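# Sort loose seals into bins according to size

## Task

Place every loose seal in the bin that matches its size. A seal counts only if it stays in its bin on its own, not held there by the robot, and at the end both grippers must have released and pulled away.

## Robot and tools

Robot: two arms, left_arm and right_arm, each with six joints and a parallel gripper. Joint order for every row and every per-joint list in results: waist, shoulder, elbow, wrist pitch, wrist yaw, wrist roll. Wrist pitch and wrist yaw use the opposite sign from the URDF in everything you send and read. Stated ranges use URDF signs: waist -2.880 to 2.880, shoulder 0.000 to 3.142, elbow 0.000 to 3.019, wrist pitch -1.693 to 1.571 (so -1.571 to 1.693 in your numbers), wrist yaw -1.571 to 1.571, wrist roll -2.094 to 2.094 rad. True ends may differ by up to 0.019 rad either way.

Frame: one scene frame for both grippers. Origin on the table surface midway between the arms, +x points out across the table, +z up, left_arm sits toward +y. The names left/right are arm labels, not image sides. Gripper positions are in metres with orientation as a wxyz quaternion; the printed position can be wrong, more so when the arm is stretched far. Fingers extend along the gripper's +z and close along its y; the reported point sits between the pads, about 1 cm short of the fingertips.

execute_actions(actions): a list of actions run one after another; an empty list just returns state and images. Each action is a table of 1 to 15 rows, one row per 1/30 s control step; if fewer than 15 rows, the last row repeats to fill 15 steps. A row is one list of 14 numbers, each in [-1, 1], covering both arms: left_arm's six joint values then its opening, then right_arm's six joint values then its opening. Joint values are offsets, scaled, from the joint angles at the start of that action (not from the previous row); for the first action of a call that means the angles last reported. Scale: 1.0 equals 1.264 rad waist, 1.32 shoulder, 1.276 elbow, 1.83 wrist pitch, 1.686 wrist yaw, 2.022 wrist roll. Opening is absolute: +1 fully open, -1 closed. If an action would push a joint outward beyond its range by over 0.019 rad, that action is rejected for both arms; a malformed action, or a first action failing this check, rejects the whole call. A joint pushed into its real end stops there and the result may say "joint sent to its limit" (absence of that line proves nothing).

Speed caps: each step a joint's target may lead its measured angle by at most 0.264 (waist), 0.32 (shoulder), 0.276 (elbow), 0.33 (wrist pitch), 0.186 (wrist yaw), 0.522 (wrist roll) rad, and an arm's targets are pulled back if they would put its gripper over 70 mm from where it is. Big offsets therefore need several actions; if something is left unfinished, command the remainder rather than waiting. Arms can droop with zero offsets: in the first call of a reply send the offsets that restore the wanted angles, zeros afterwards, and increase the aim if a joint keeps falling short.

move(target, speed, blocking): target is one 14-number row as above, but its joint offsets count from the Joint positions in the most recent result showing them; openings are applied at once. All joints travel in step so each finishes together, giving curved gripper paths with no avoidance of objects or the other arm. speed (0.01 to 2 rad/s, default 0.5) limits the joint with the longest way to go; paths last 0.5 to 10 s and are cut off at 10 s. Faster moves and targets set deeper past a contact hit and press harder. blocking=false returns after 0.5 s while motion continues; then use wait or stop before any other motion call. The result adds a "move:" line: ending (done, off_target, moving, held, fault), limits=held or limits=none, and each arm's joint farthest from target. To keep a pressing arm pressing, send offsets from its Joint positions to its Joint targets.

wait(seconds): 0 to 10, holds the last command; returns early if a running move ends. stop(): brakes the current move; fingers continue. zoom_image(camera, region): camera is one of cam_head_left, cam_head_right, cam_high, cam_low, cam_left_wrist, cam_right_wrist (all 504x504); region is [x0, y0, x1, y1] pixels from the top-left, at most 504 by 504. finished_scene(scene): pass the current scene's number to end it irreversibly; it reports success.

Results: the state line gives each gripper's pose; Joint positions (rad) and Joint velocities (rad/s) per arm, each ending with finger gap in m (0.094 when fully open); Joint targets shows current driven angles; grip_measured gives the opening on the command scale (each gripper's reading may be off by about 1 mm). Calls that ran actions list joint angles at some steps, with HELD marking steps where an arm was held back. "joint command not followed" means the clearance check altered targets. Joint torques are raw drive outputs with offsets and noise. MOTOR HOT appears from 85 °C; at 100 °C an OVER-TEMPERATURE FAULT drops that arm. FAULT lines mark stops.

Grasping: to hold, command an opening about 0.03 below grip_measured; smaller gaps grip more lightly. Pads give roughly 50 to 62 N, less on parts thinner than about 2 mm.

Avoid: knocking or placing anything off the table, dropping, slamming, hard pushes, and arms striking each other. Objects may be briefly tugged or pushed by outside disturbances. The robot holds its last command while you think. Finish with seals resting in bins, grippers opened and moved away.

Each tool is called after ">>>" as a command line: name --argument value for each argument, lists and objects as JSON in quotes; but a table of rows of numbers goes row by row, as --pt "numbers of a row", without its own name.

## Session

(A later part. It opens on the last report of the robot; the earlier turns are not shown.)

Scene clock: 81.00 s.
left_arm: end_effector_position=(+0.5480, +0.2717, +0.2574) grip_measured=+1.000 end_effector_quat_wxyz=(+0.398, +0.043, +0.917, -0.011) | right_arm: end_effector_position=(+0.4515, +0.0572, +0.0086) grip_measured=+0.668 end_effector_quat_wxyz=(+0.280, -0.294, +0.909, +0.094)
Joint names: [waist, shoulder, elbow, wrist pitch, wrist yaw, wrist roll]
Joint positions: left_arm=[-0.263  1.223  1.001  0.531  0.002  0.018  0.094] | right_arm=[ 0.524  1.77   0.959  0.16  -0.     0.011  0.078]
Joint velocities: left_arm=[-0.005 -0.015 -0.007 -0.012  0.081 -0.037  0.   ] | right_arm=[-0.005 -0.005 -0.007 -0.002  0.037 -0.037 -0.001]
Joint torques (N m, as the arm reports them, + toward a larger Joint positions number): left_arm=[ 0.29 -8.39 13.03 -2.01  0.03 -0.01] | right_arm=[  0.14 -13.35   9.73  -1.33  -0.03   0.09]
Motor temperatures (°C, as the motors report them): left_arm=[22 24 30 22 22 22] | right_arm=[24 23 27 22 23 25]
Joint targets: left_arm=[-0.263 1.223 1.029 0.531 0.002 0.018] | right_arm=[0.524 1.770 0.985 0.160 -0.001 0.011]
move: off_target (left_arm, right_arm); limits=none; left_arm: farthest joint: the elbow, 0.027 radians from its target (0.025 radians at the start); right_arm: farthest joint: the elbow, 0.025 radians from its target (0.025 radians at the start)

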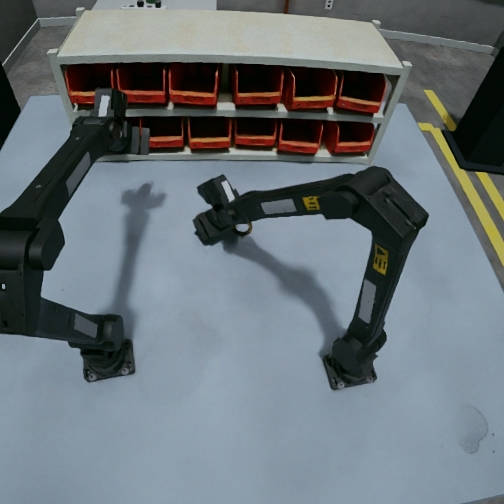

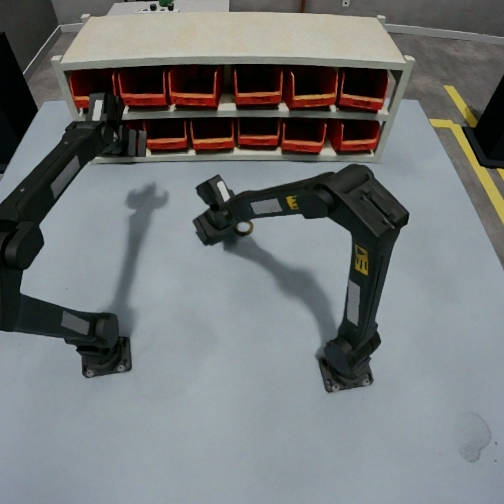

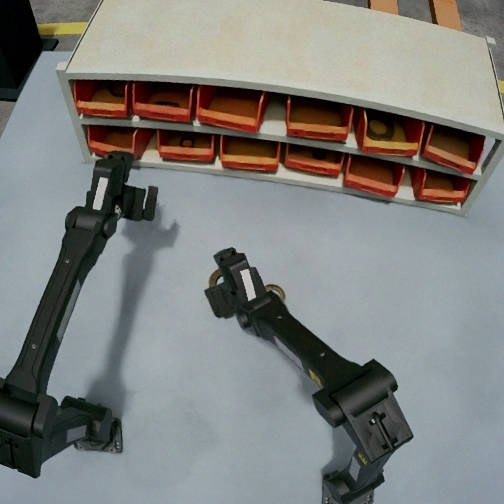

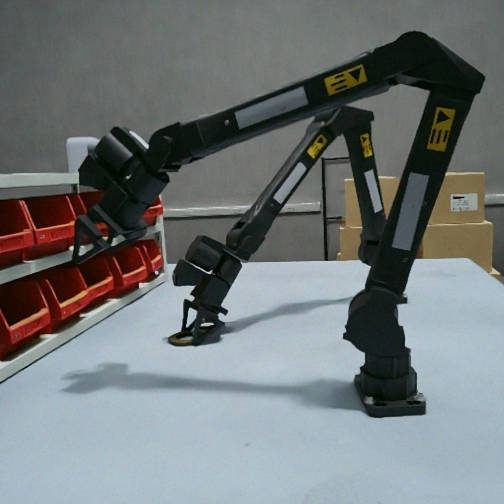

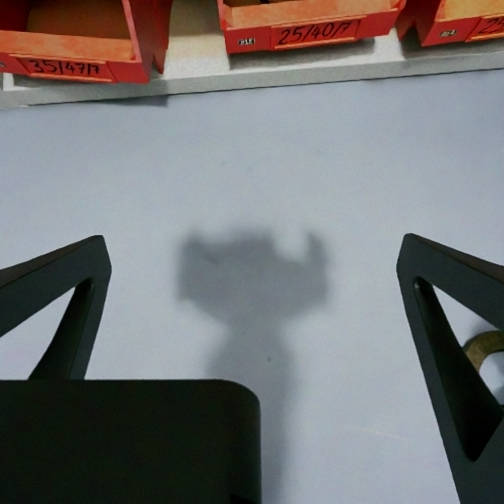

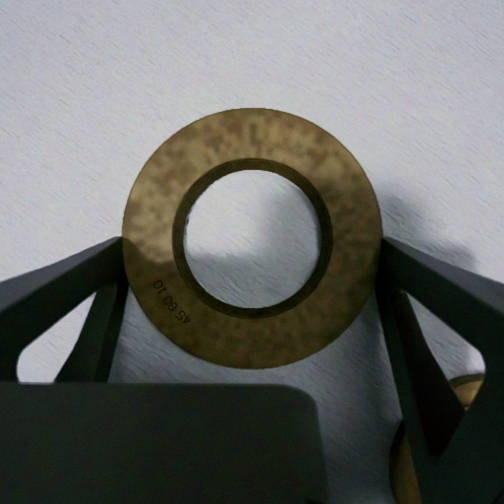

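>>> move --target '[0,0,0.02,0,0,0,1,-0.1,-0.27,0.04,0.05,0,0,0.63]' --speed 0.4

>>> move --target '[-0.4,0.1,-0.07,-0.21,0,0,1,-0.53,0,0.3,0.11,0,0,0.63]' --speed 0.4

>>> move --target '[-0.12,0.21,0.02,0,0,0,1,0,0,0.02,0,0,0,0.63]' --speed 0.4

Scene clock: 85.47 s.
left_arm: end_effector_position=(+0.5474, +0.2717, +0.2561) grip_measured=+1.000 end_effector_quat_wxyz=(+0.396, +0.043, +0.917, -0.011) | right_arm: end_effector_position=(+0.4855, -0.0012, +0.1901) grip_measured=+0.668 end_effector_quat_wxyz=(+0.410, -0.226, +0.877, +0.110)
Joint names: [waist, shoulder, elbow, wrist pitch, wrist yaw, wrist roll]
Joint positions: left_arm=[-0.263  1.223  0.999  0.531  0.002  0.018  0.094] | right_arm=[ 0.404  1.414  0.959  0.238 -0.     0.011  0.078]
Joint velocities: left_arm=[ 0.005 -0.015  0.002 -0.002  0.007  0.022  0.   ] | right_arm=[-0.005 -0.005 -0.012 -0.002  0.022  0.007 -0.   ]
Joint torques (N m, as the arm reports them, + toward a larger Joint positions number): left_arm=[ 0.31 -8.36 13.11 -1.98  0.04 -0.01] | right_arm=[ -0.25 -10.9   13.97  -1.12   0.     0.1 ]
Motor temperatures (°C, as the motors report them): left_arm=[22 24 30 22 22 22] | right_arm=[24 23 27 22 23 25]
Joint targets: left_arm=[-0.263 1.223 1.027 0.531 0.002 0.018] | right_arm=[0.398 1.413 1.010 0.252 -0.000 0.011]
move: off_target (left_arm, right_arm); limits=none; left_arm: farthest joint: the elbow, 0.028 radians from its target (0.025 radians at the start); right_arm: farthest joint: the elbow, 0.051 radians from its target (0.051 radians at the start)

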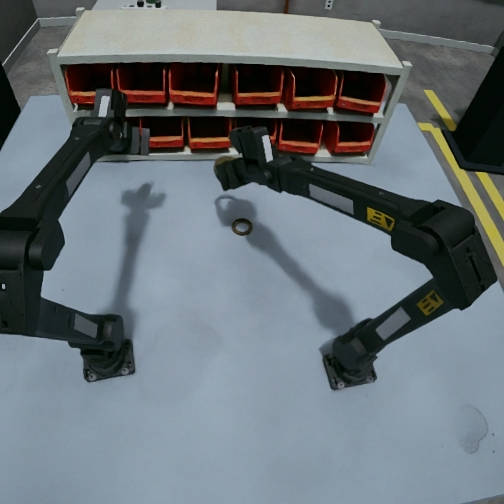

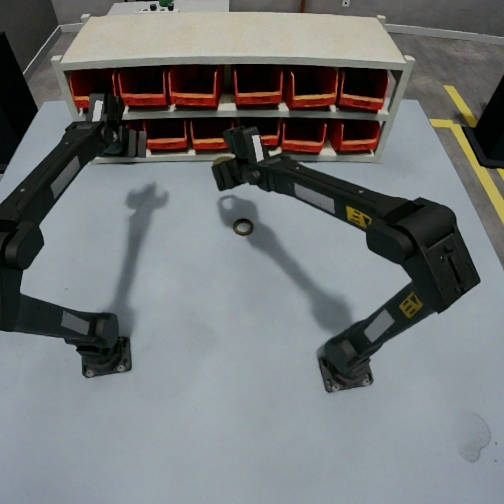

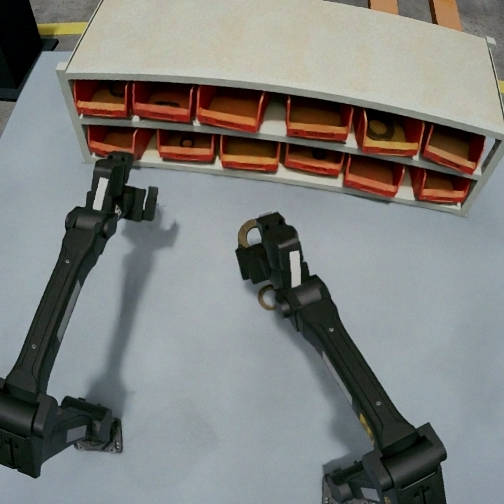

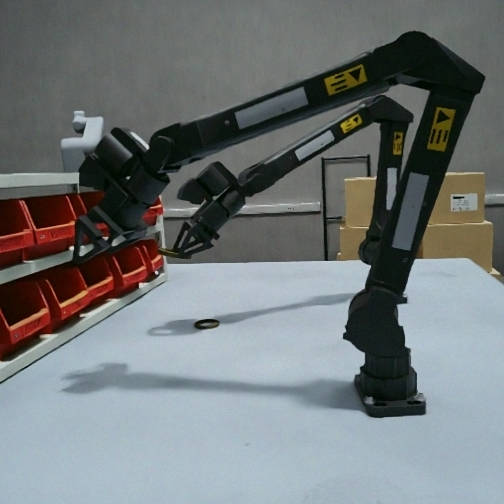

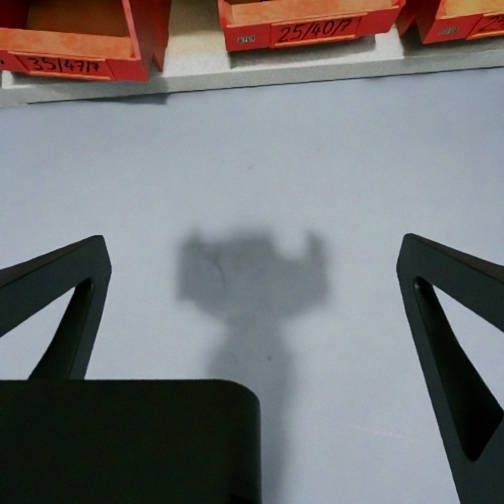

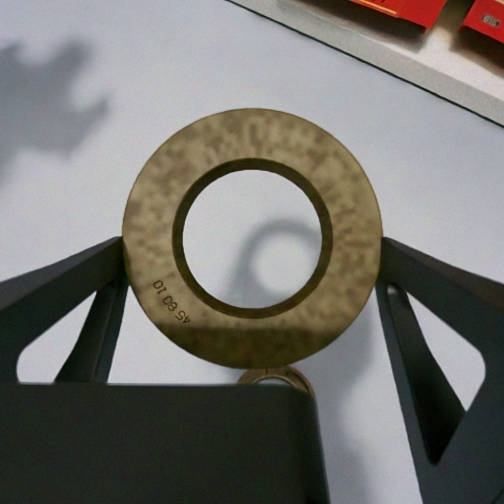

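Scene clock: 87.67 s.
left_arm: end_effector_position=(+0.5014, +0.0105, +0.2142) grip_measured=+1.000 end_effector_quat_wxyz=(+0.446, +0.259, +0.847, -0.127) | right_arm: end_effector_position=(+0.6043, -0.3770, +0.3296) grip_measured=+0.668 end_effector_quat_wxyz=(+0.480, +0.075, +0.873, -0.036)
Joint names: [waist, shoulder, elbow, wrist pitch, wrist yaw, wrist roll]
Joint positions: left_arm=[-0.764  1.339  0.905  0.172  0.002  0.018  0.094] | right_arm=[-0.272  1.416  1.275  0.427 -0.     0.011  0.078]
Joint velocities: left_arm=[-0.024 -0.005 -0.027  0.027 -0.037  0.081  0.   ] | right_arm=[ 0.005 -0.034 -0.002 -0.007 -0.007 -0.066  0.   ]
Joint torques (N m, as the arm reports them, + toward a larger Joint positions number): left_arm=[-0.16 -8.03 10.36 -3.41  0.01  0.  ] | right_arm=[  0.6  -11.28  16.25  -1.27   0.     0.1 ]
Motor temperatures (°C, as the motors report them): left_arm=[22 24 30 22 22 22] | right_arm=[24 23 28 22 23 25]
Joint targets: left_arm=[-0.769 1.355 0.910 0.147 0.002 0.018] | right_arm=[-0.266 1.414 1.342 0.440 -0.000 0.011]
move: off_target (left_arm, right_arm); limits=none; left_arm: farthest joint: the wrist pitch, 0.026 radians from its target (0.384 radians at the start); right_arm: farthest joint: the elbow, 0.066 radians from its target (0.383 radians at the start)

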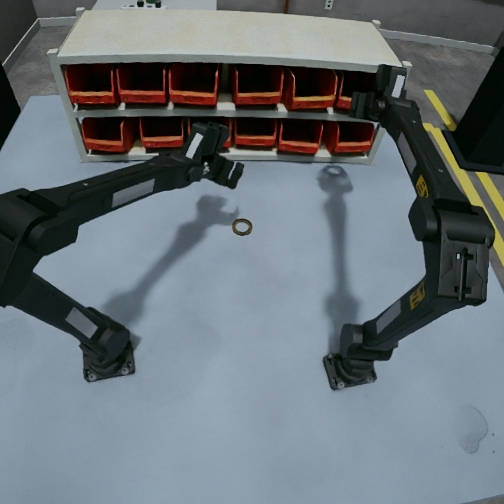

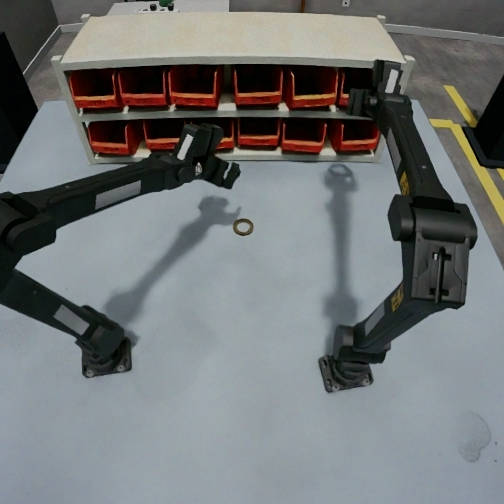

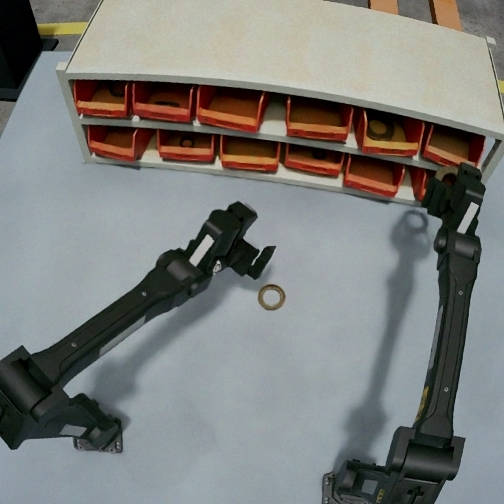

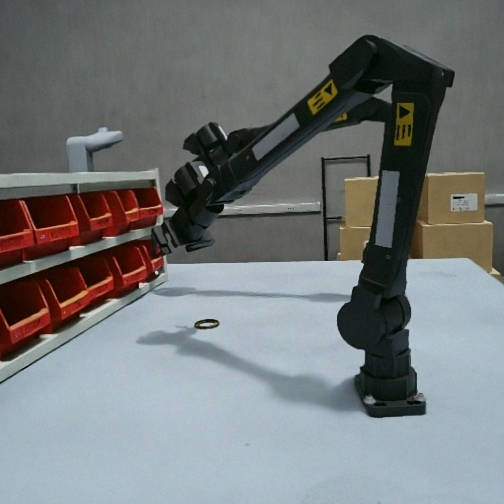

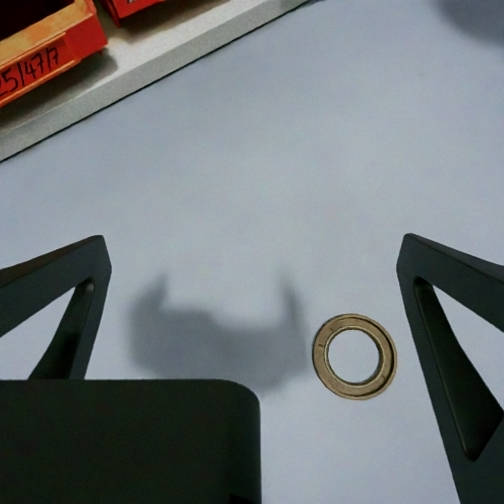

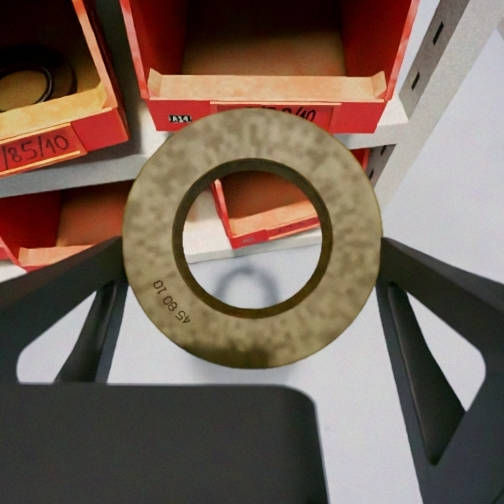

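Scene clock: 88.80 s.
left_arm: end_effector_position=(+0.4557, -0.0541, +0.0696) grip_measured=+1.000 end_effector_quat_wxyz=(+0.319, +0.339, +0.877, -0.116) | right_arm: end_effector_position=(+0.6043, -0.3770, +0.3296) grip_measured=+0.668 end_effector_quat_wxyz=(+0.480, +0.075, +0.873, -0.036)
Joint names: [waist, shoulder, elbow, wrist pitch, wrist yaw, wrist roll]
Joint positions: left_arm=[-0.908  1.609  0.904  0.172  0.002  0.018  0.094] | right_arm=[-0.272  1.416  1.275  0.427 -0.     0.011  0.078]
Joint velocities: left_arm=[ 0.005 -0.005 -0.007 -0.012 -0.051 -0.022  0.   ] | right_arm=[-0.005 -0.005  0.002 -0.002  0.007 -0.007 -0.002]
Joint torques (N m, as the arm reports them, + toward a larger Joint positions number): left_arm=[  0.11 -11.06  10.81  -1.76   0.04   0.  ] | right_arm=[  0.12 -11.47  12.79  -1.76  -0.01   0.1 ]
Motor temperatures (°C, as the motors report them): left_arm=[22 24 30 22 22 22] | right_arm=[24 23 28 22 23 25]
Joint targets: left_arm=[-0.916 1.616 0.931 0.172 0.002 0.018] | right_arm=[-0.272 1.416 1.301 0.427 -0.000 0.011]
move: off_target (left_arm, right_arm); limits=none; left_arm: farthest joint: the elbow, 0.027 radians from its target (0.025 radians at the start); right_arm: farthest joint: the elbow, 0.025 radians from its target (0.025 radians at the start)

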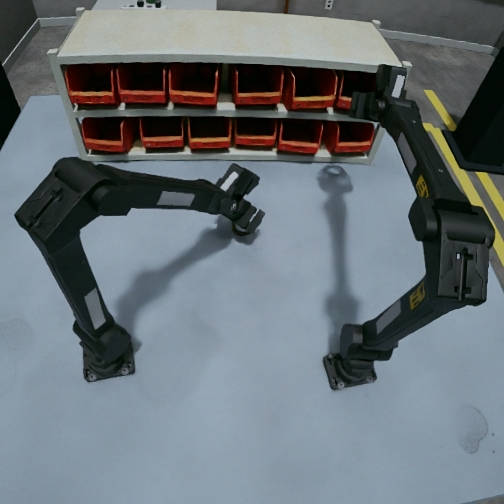

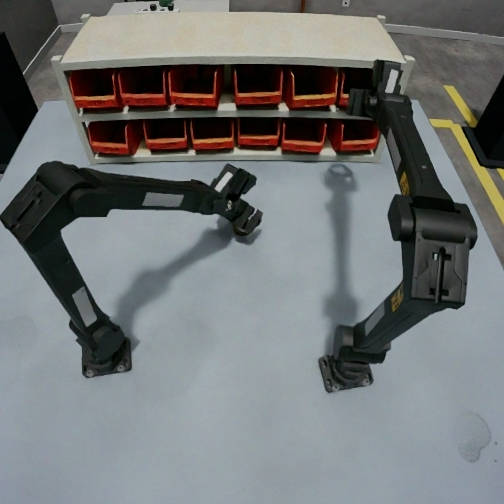

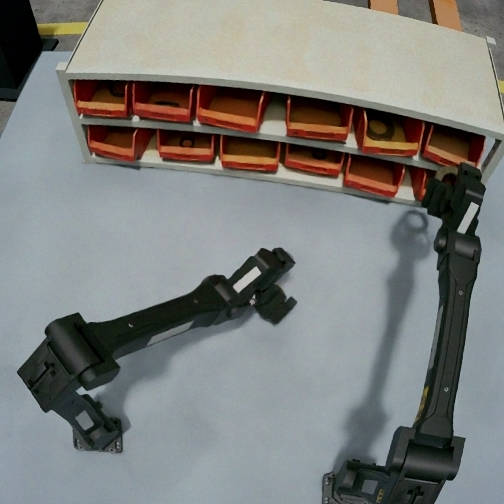

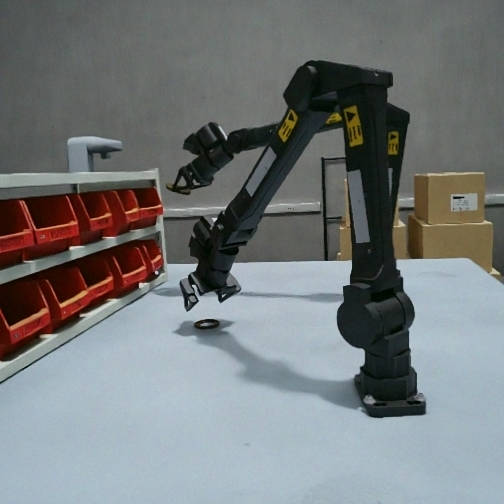

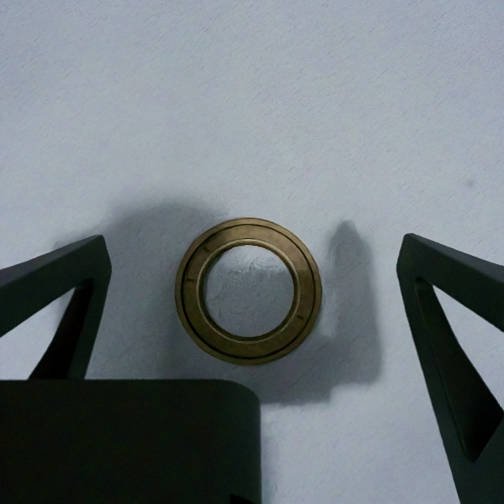

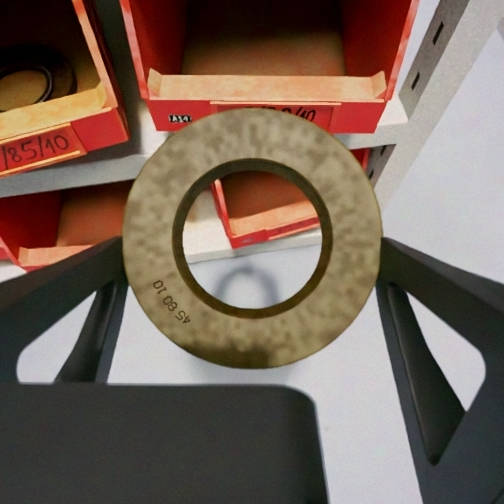

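>>> move --target '[0,0.066,-0.015,0,0,0,1,0,0.12,0.15,0,0,0,0.63]' --speed 0.12

Scene clock: 93.43 s.
left_arm: end_effector_position=(+0.4442, -0.0441, +0.0256) grip_measured=+1.000 end_effector_quat_wxyz=(+0.280, +0.344, +0.890, -0.102) | right_arm: end_effector_position=(+0.6560, -0.3854, +0.2997) grip_measured=+0.668 end_effector_quat_wxyz=(+0.462, +0.076, +0.883, -0.035)
Joint names: [waist, shoulder, elbow, wrist pitch, wrist yaw, wrist roll]
Joint positions: left_arm=[-0.908  1.676  0.883  0.172  0.002  0.018  0.094] | right_arm=[-0.272  1.574  1.393  0.427 -0.     0.011  0.078]
Joint velocities: left_arm=[-0.005 -0.015 -0.002 -0.002  0.051 -0.051  0.   ] | right_arm=[ 0.005 -0.005 -0.017 -0.022  0.007 -0.007 -0.   ]
Joint torques (N m, as the arm reports them, + toward a larger Joint positions number): left_arm=[  0.26 -10.3    7.85  -1.64   0.02  -0.01] | right_arm=[  0.31 -13.64  16.85  -1.71  -0.01   0.1 ]
Motor temperatures (°C, as the motors report them): left_arm=[22 24 30 22 22 22] | right_arm=[24 23 28 22 23 25]
Joint targets: left_arm=[-0.908 1.696 0.885 0.172 0.002 0.018] | right_arm=[-0.272 1.574 1.467 0.427 -0.000 0.011]
move: off_target (right_arm); limits=none; left_arm: farthest joint: the shoulder, 0.020 radians from its target (0.087 radians at the start); right_arm: farthest joint: the elbow, 0.074 radians from its target (0.191 radians at the start)

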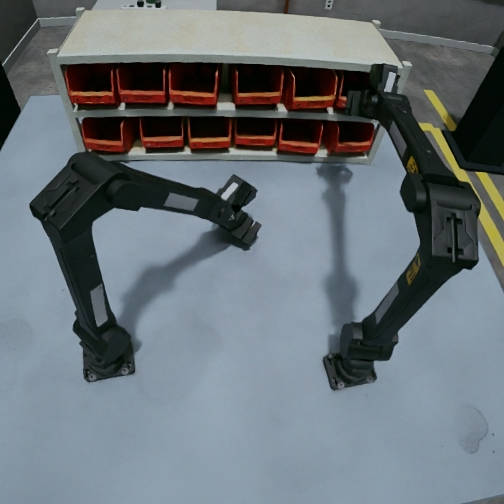

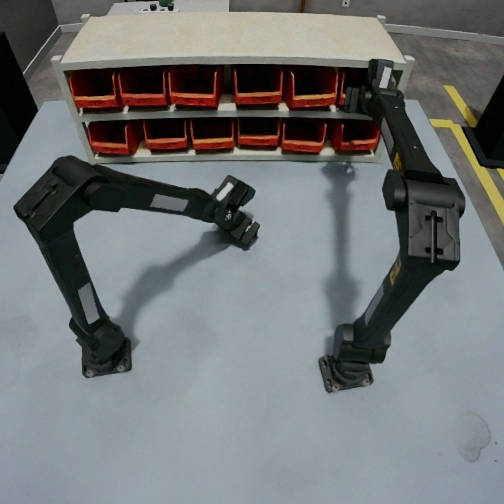

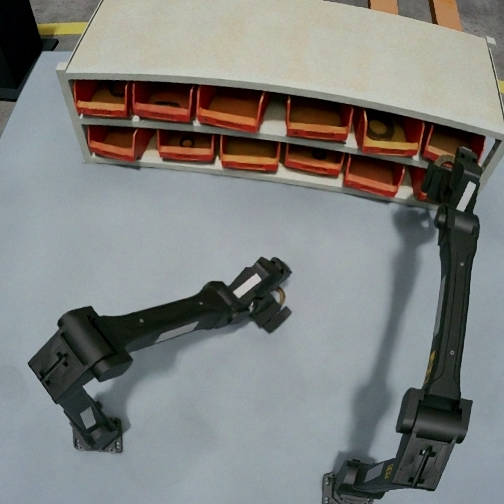

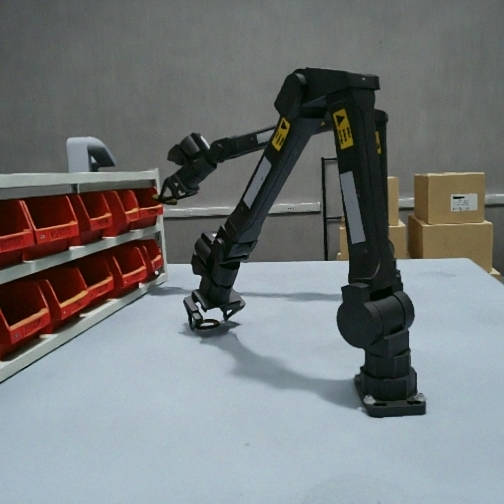

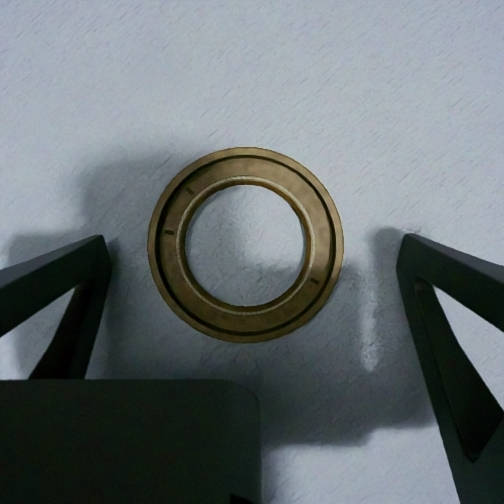

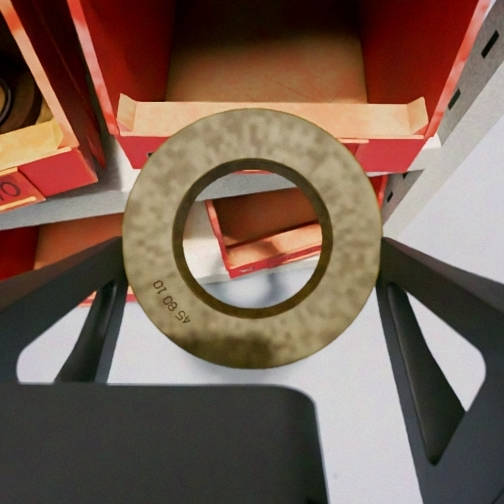

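>>> move --target '[0,0.012,0,0,0,0,0.255,-0.015,0,0.075,0,0,0,0.63]' --speed 0.1

>>> move --target '[0,-0.15,0.02,0,0,0,0.255,0,0.215,0.335,0.04,0,0,0.63]' --speed 0.15

Scene clock: 96.67 s.
left_arm: end_effector_position=(+0.4442, -0.0441, +0.0256) grip_measured=+0.283 end_effector_quat_wxyz=(+0.280, +0.344, +0.890, -0.102) | right_arm: end_effector_position=(+0.6604, -0.3913, +0.3145) grip_measured=+0.668 end_effector_quat_wxyz=(+0.473, +0.079, +0.877, -0.037)
Joint names: [waist, shoulder, elbow, wrist pitch, wrist yaw, wrist roll]
Joint positions: left_arm=[-0.908  1.676  0.883  0.172  0.002  0.018  0.06 ] | right_arm=[-0.28   1.574  1.419  0.427 -0.     0.011  0.078]
Joint velocities: left_arm=[-0.005 -0.005  0.017 -0.017  0.007  0.037 -0.   ] | right_arm=[-0.005  0.015 -0.002 -0.002  0.037  0.007 -0.001]
Joint torques (N m, as the arm reports them, + toward a larger Joint positions number): left_arm=[  0.16 -10.9    7.68  -1.65   0.03  -0.01] | right_arm=[ -0.65 -14.25  16.37  -1.83  -0.01   0.11]
Motor temperatures (°C, as the motors report them): left_arm=[22 24 29 22 22 22] | right_arm=[24 24 29 22 23 25]
Joint targets: left_arm=[-0.908 1.692 0.883 0.172 0.001 0.018] | right_arm=[-0.291 1.574 1.488 0.427 -0.000 0.011]
move: off_target (right_arm); limits=none; left_arm: farthest joint: the shoulder, 0.016 radians from its target (0.016 radians at the start); right_arm: farthest joint: the elbow, 0.070 radians from its target (0.096 radians at the start)

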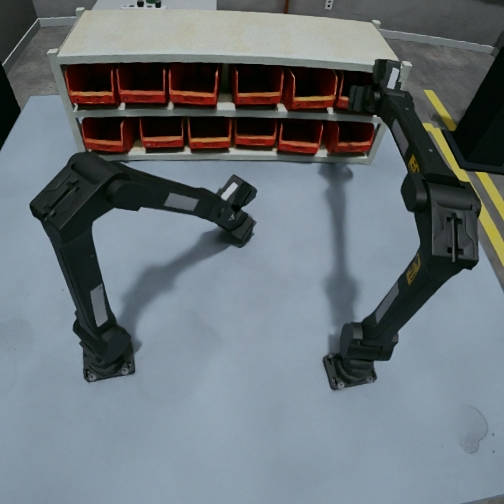

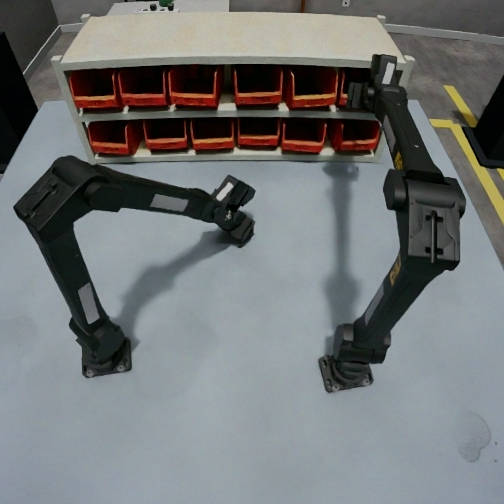

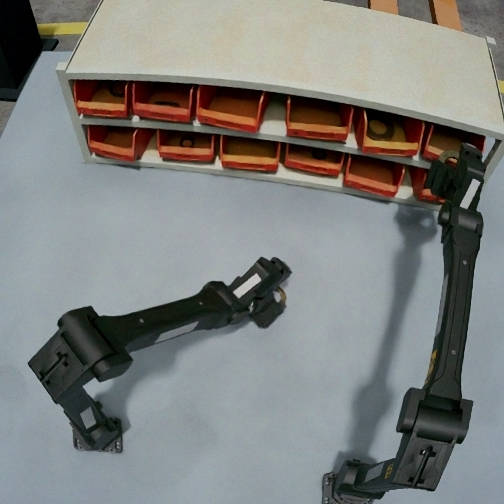

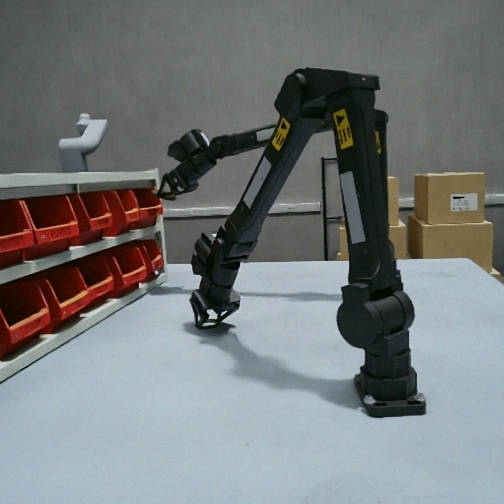

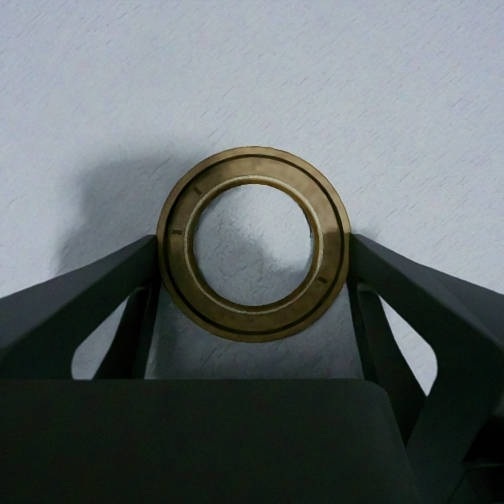

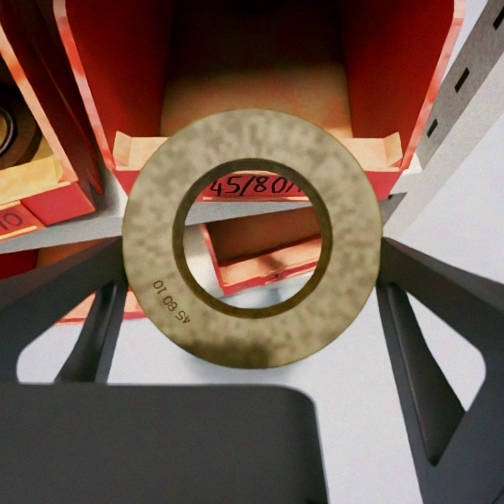

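Scene clock: 99.90 s.
left_arm: end_effector_position=(+0.4520, -0.0509, +0.1171) grip_measured=+0.283 end_effector_quat_wxyz=(+0.358, +0.333, +0.863, -0.130) | right_arm: end_effector_position=(+0.7657, -0.4092, +0.3068) grip_measured=+0.668 end_effector_quat_wxyz=(+0.476, +0.078, +0.875, -0.038)
Joint names: [waist, shoulder, elbow, wrist pitch, wrist yaw, wrist roll]
Joint positions: left_arm=[-0.908  1.5    0.883  0.172  0.002  0.018  0.06 ] | right_arm=[-0.28   1.857  1.769  0.488 -0.     0.01   0.078]
Joint velocities: left_arm=[-0.024  0.005  0.007  0.002  0.022 -0.081 -0.   ] | right_arm=[-0.005  0.015  0.007  0.007  0.051 -0.007 -0.001]
Joint torques (N m, as the arm reports them, + toward a larger Joint positions number): left_arm=[  0.22 -12.42  11.31  -1.89   0.05   0.  ] | right_arm=[  0.29 -17.16  17.27  -1.32  -0.01   0.12]
Motor temperatures (°C, as the motors report them): left_arm=[22 24 29 22 22 22] | right_arm=[24 24 30 22 23 25]
Joint targets: left_arm=[-0.908 1.478 0.908 0.172 0.002 0.018] | right_arm=[-0.280 1.858 1.846 0.500 -0.000 0.011]
move: off_target (left_arm, right_arm); limits=none; left_arm: farthest joint: the elbow, 0.026 radians from its target (0.026 radians at the start); right_arm: farthest joint: the elbow, 0.078 radians from its target (0.428 radians at the start)

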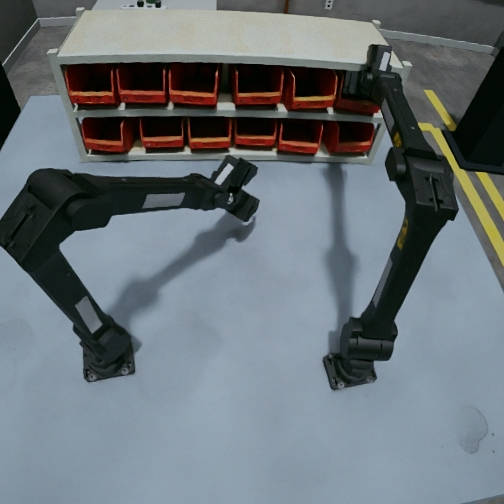

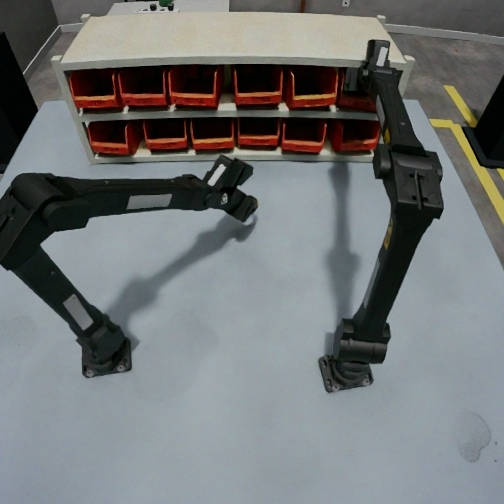

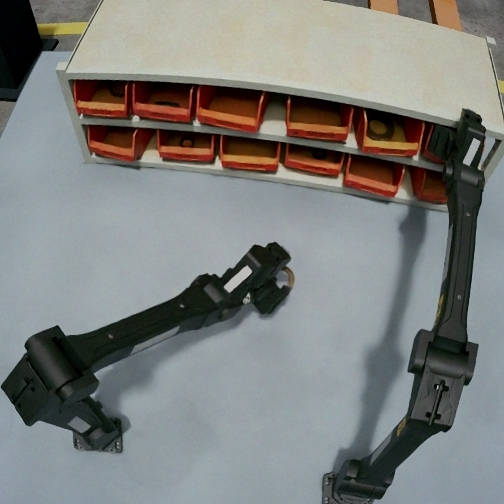

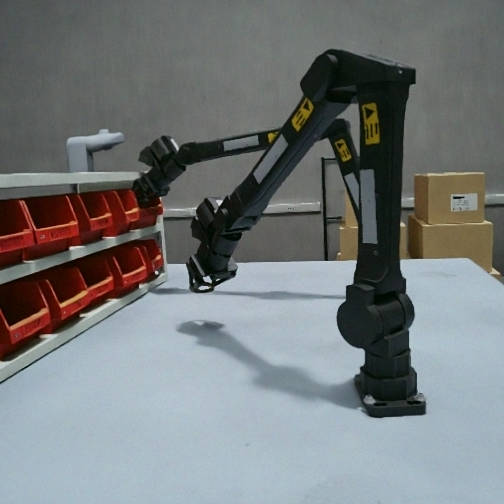

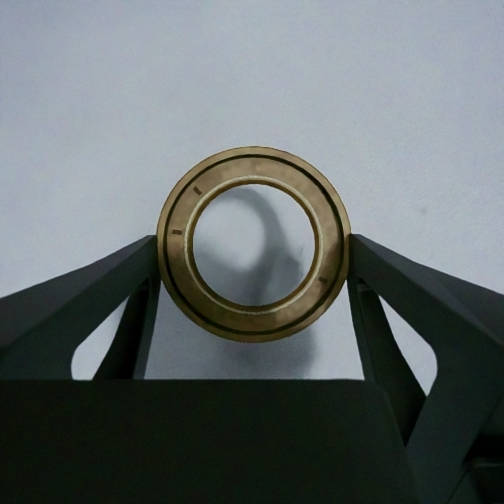

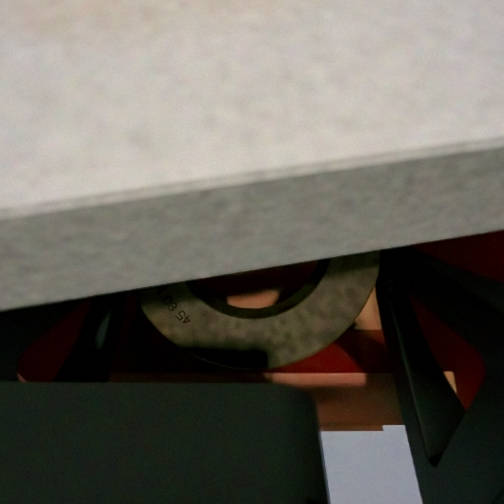

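Release right; left to pre-pose and in.

>>> move --target '[0.513,-0.03,0.43,0.18,0,0,0.25,0,0,0.03,0,0,0,0.78]' --speed 0.4

>>> move --target '[0,0.2,0.233,0,0,0,0.25,0,-0.25,-0.28,0,0,0,0.78]' --speed 0.2

Scene clock: 104.10 s.
left_arm: end_effector_position=(+0.6799, +0.2666, +0.3450) grip_measured=+0.283 end_effector_quat_wxyz=(+0.476, +0.037, +0.878, -0.011) | right_arm: end_effector_position=(+0.7657, -0.4092, +0.3068) grip_measured=+0.777 end_effector_quat_wxyz=(+0.476, +0.078, +0.875, -0.038)
Joint names: [waist, shoulder, elbow, wrist pitch, wrist yaw, wrist roll]
Joint positions: left_arm=[-0.256  1.478  1.387  0.487  0.002  0.018  0.06 ] | right_arm=[-0.28   1.857  1.769  0.488 -0.     0.01   0.083]
Joint velocities: left_arm=[-0.015 -0.005  0.022  0.002  0.066 -0.051  0.001] | right_arm=[ 0.005  0.005  0.007  0.002  0.051 -0.022 -0.   ]
Joint torques (N m, as the arm reports them, + toward a larger Joint positions number): left_arm=[  1.16 -13.13  14.96  -1.44   0.01   0.  ] | right_arm=[  0.26 -17.54  13.91  -1.74  -0.01   0.11]
Motor temperatures (°C, as the motors report them): left_arm=[22 24 30 22 22 22] | right_arm=[24 24 30 22 23 25]
Joint targets: left_arm=[-0.260 1.461 1.431 0.501 0.002 0.018] | right_arm=[-0.280 1.857 1.807 0.488 -0.000 0.010]
move: off_target (left_arm, right_arm); limits=none; left_arm: farthest joint: the elbow, 0.044 radians from its target (0.549 radians at the start); right_arm: farthest joint: the elbow, 0.039 radians from its target (0.039 radians at the start)

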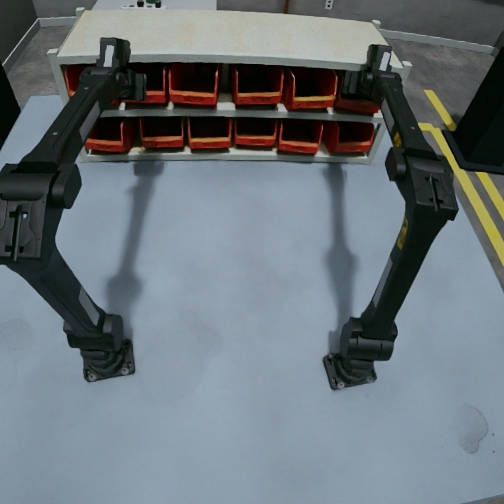

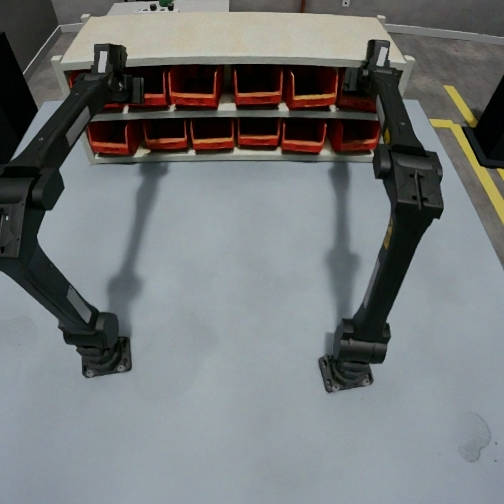

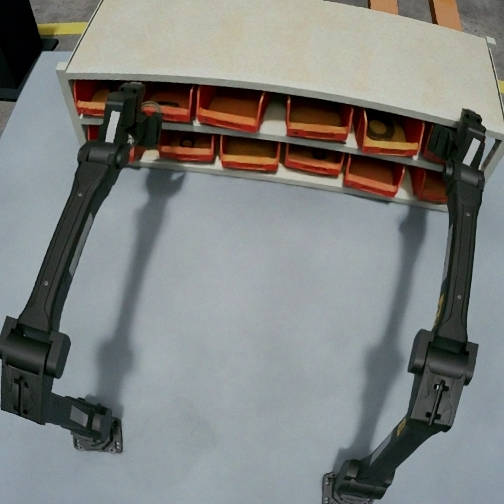

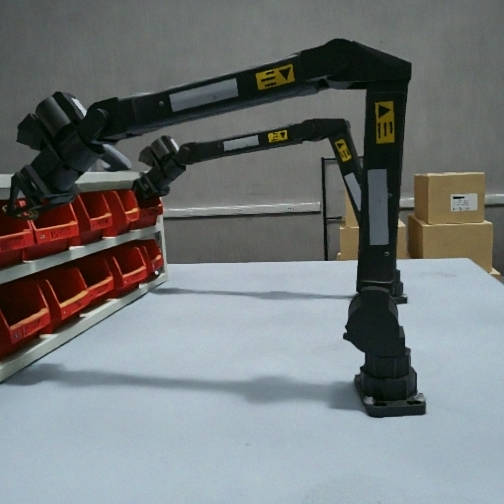

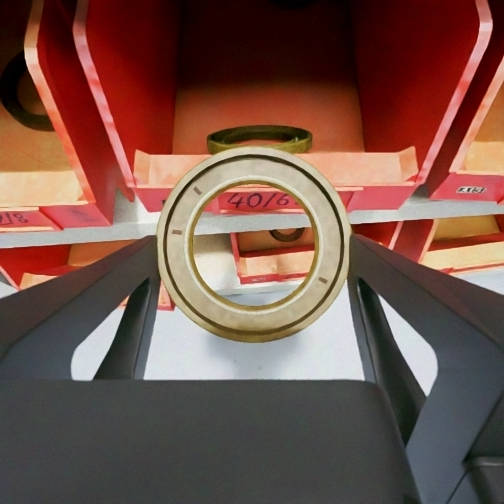

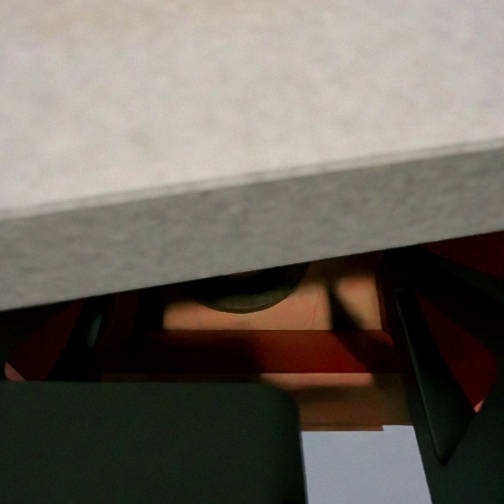

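Scene clock: 106.27 s.
left_arm: end_effector_position=(+0.7717, +0.2604, +0.3272) grip_measured=+0.283 end_effector_quat_wxyz=(+0.477, +0.037, +0.878, -0.011) | right_arm: end_effector_position=(+0.6451, -0.3887, +0.3211) grip_measured=+0.777 end_effector_quat_wxyz=(+0.459, +0.079, +0.884, -0.037)
Joint names: [waist, shoulder, elbow, wrist pitch, wrist yaw, wrist roll]
Joint positions: left_arm=[-0.256  1.722  1.633  0.487  0.002  0.018  0.06 ] | right_arm=[-0.28   1.541  1.414  0.488 -0.     0.01   0.083]
Joint velocities: left_arm=[-0.015 -0.005 -0.022 -0.007  0.007 -0.066 -0.001] | right_arm=[ 0.005 -0.005  0.002  0.007  0.081 -0.037  0.   ]
Joint torques (N m, as the arm reports them, + toward a larger Joint positions number): left_arm=[  0.27 -14.37  15.51  -2.08   0.04   0.  ] | right_arm=[  0.27 -14.32  10.32  -1.61   0.     0.11]
Motor temperatures (°C, as the motors report them): left_arm=[22 25 30 22 22 22] | right_arm=[24 24 30 22 23 25]
Joint targets: left_arm=[-0.256 1.742 1.685 0.487 0.002 0.018] | right_arm=[-0.280 1.527 1.412 0.488 -0.000 0.010]
move: off_target (left_arm); limits=none; left_arm: farthest joint: the elbow, 0.051 radians from its target (0.297 radians at the start); right_arm: farthest joint: the shoulder, 0.014 radians from its target (0.330 radians at the start)

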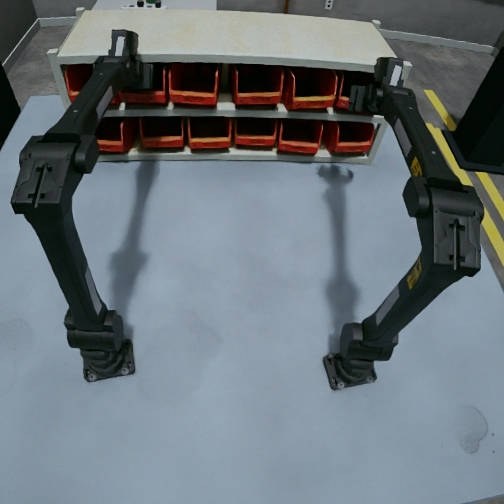

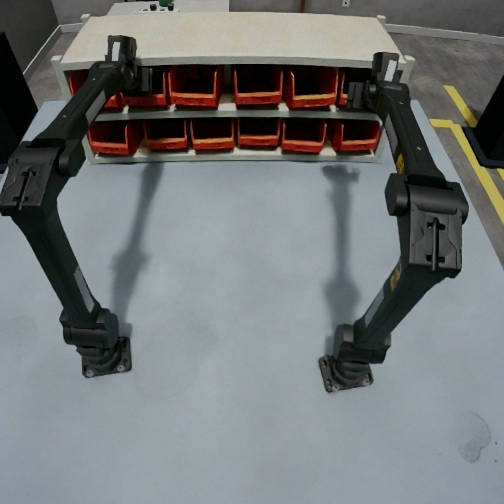

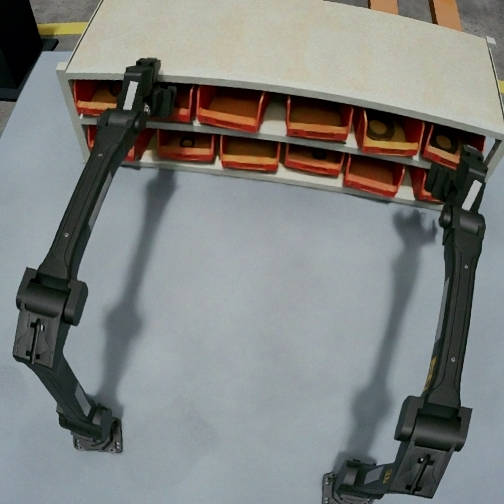

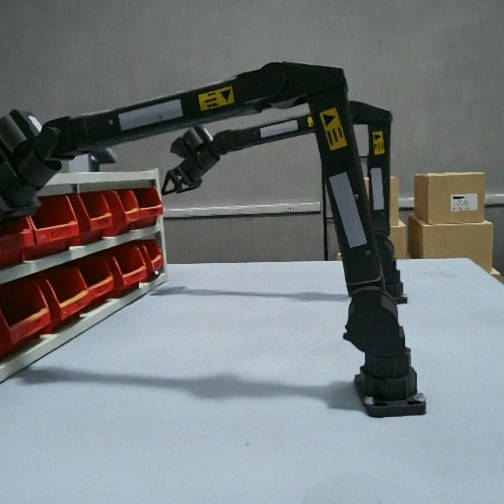

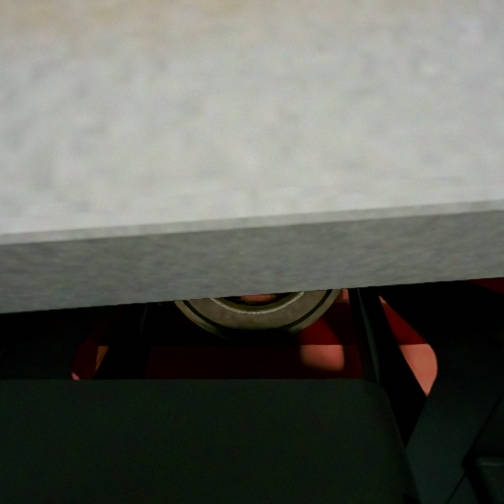

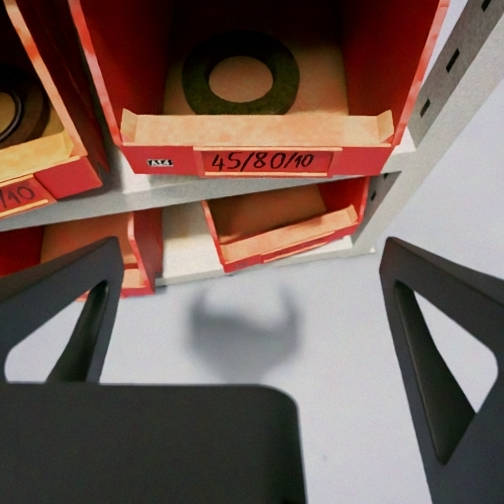

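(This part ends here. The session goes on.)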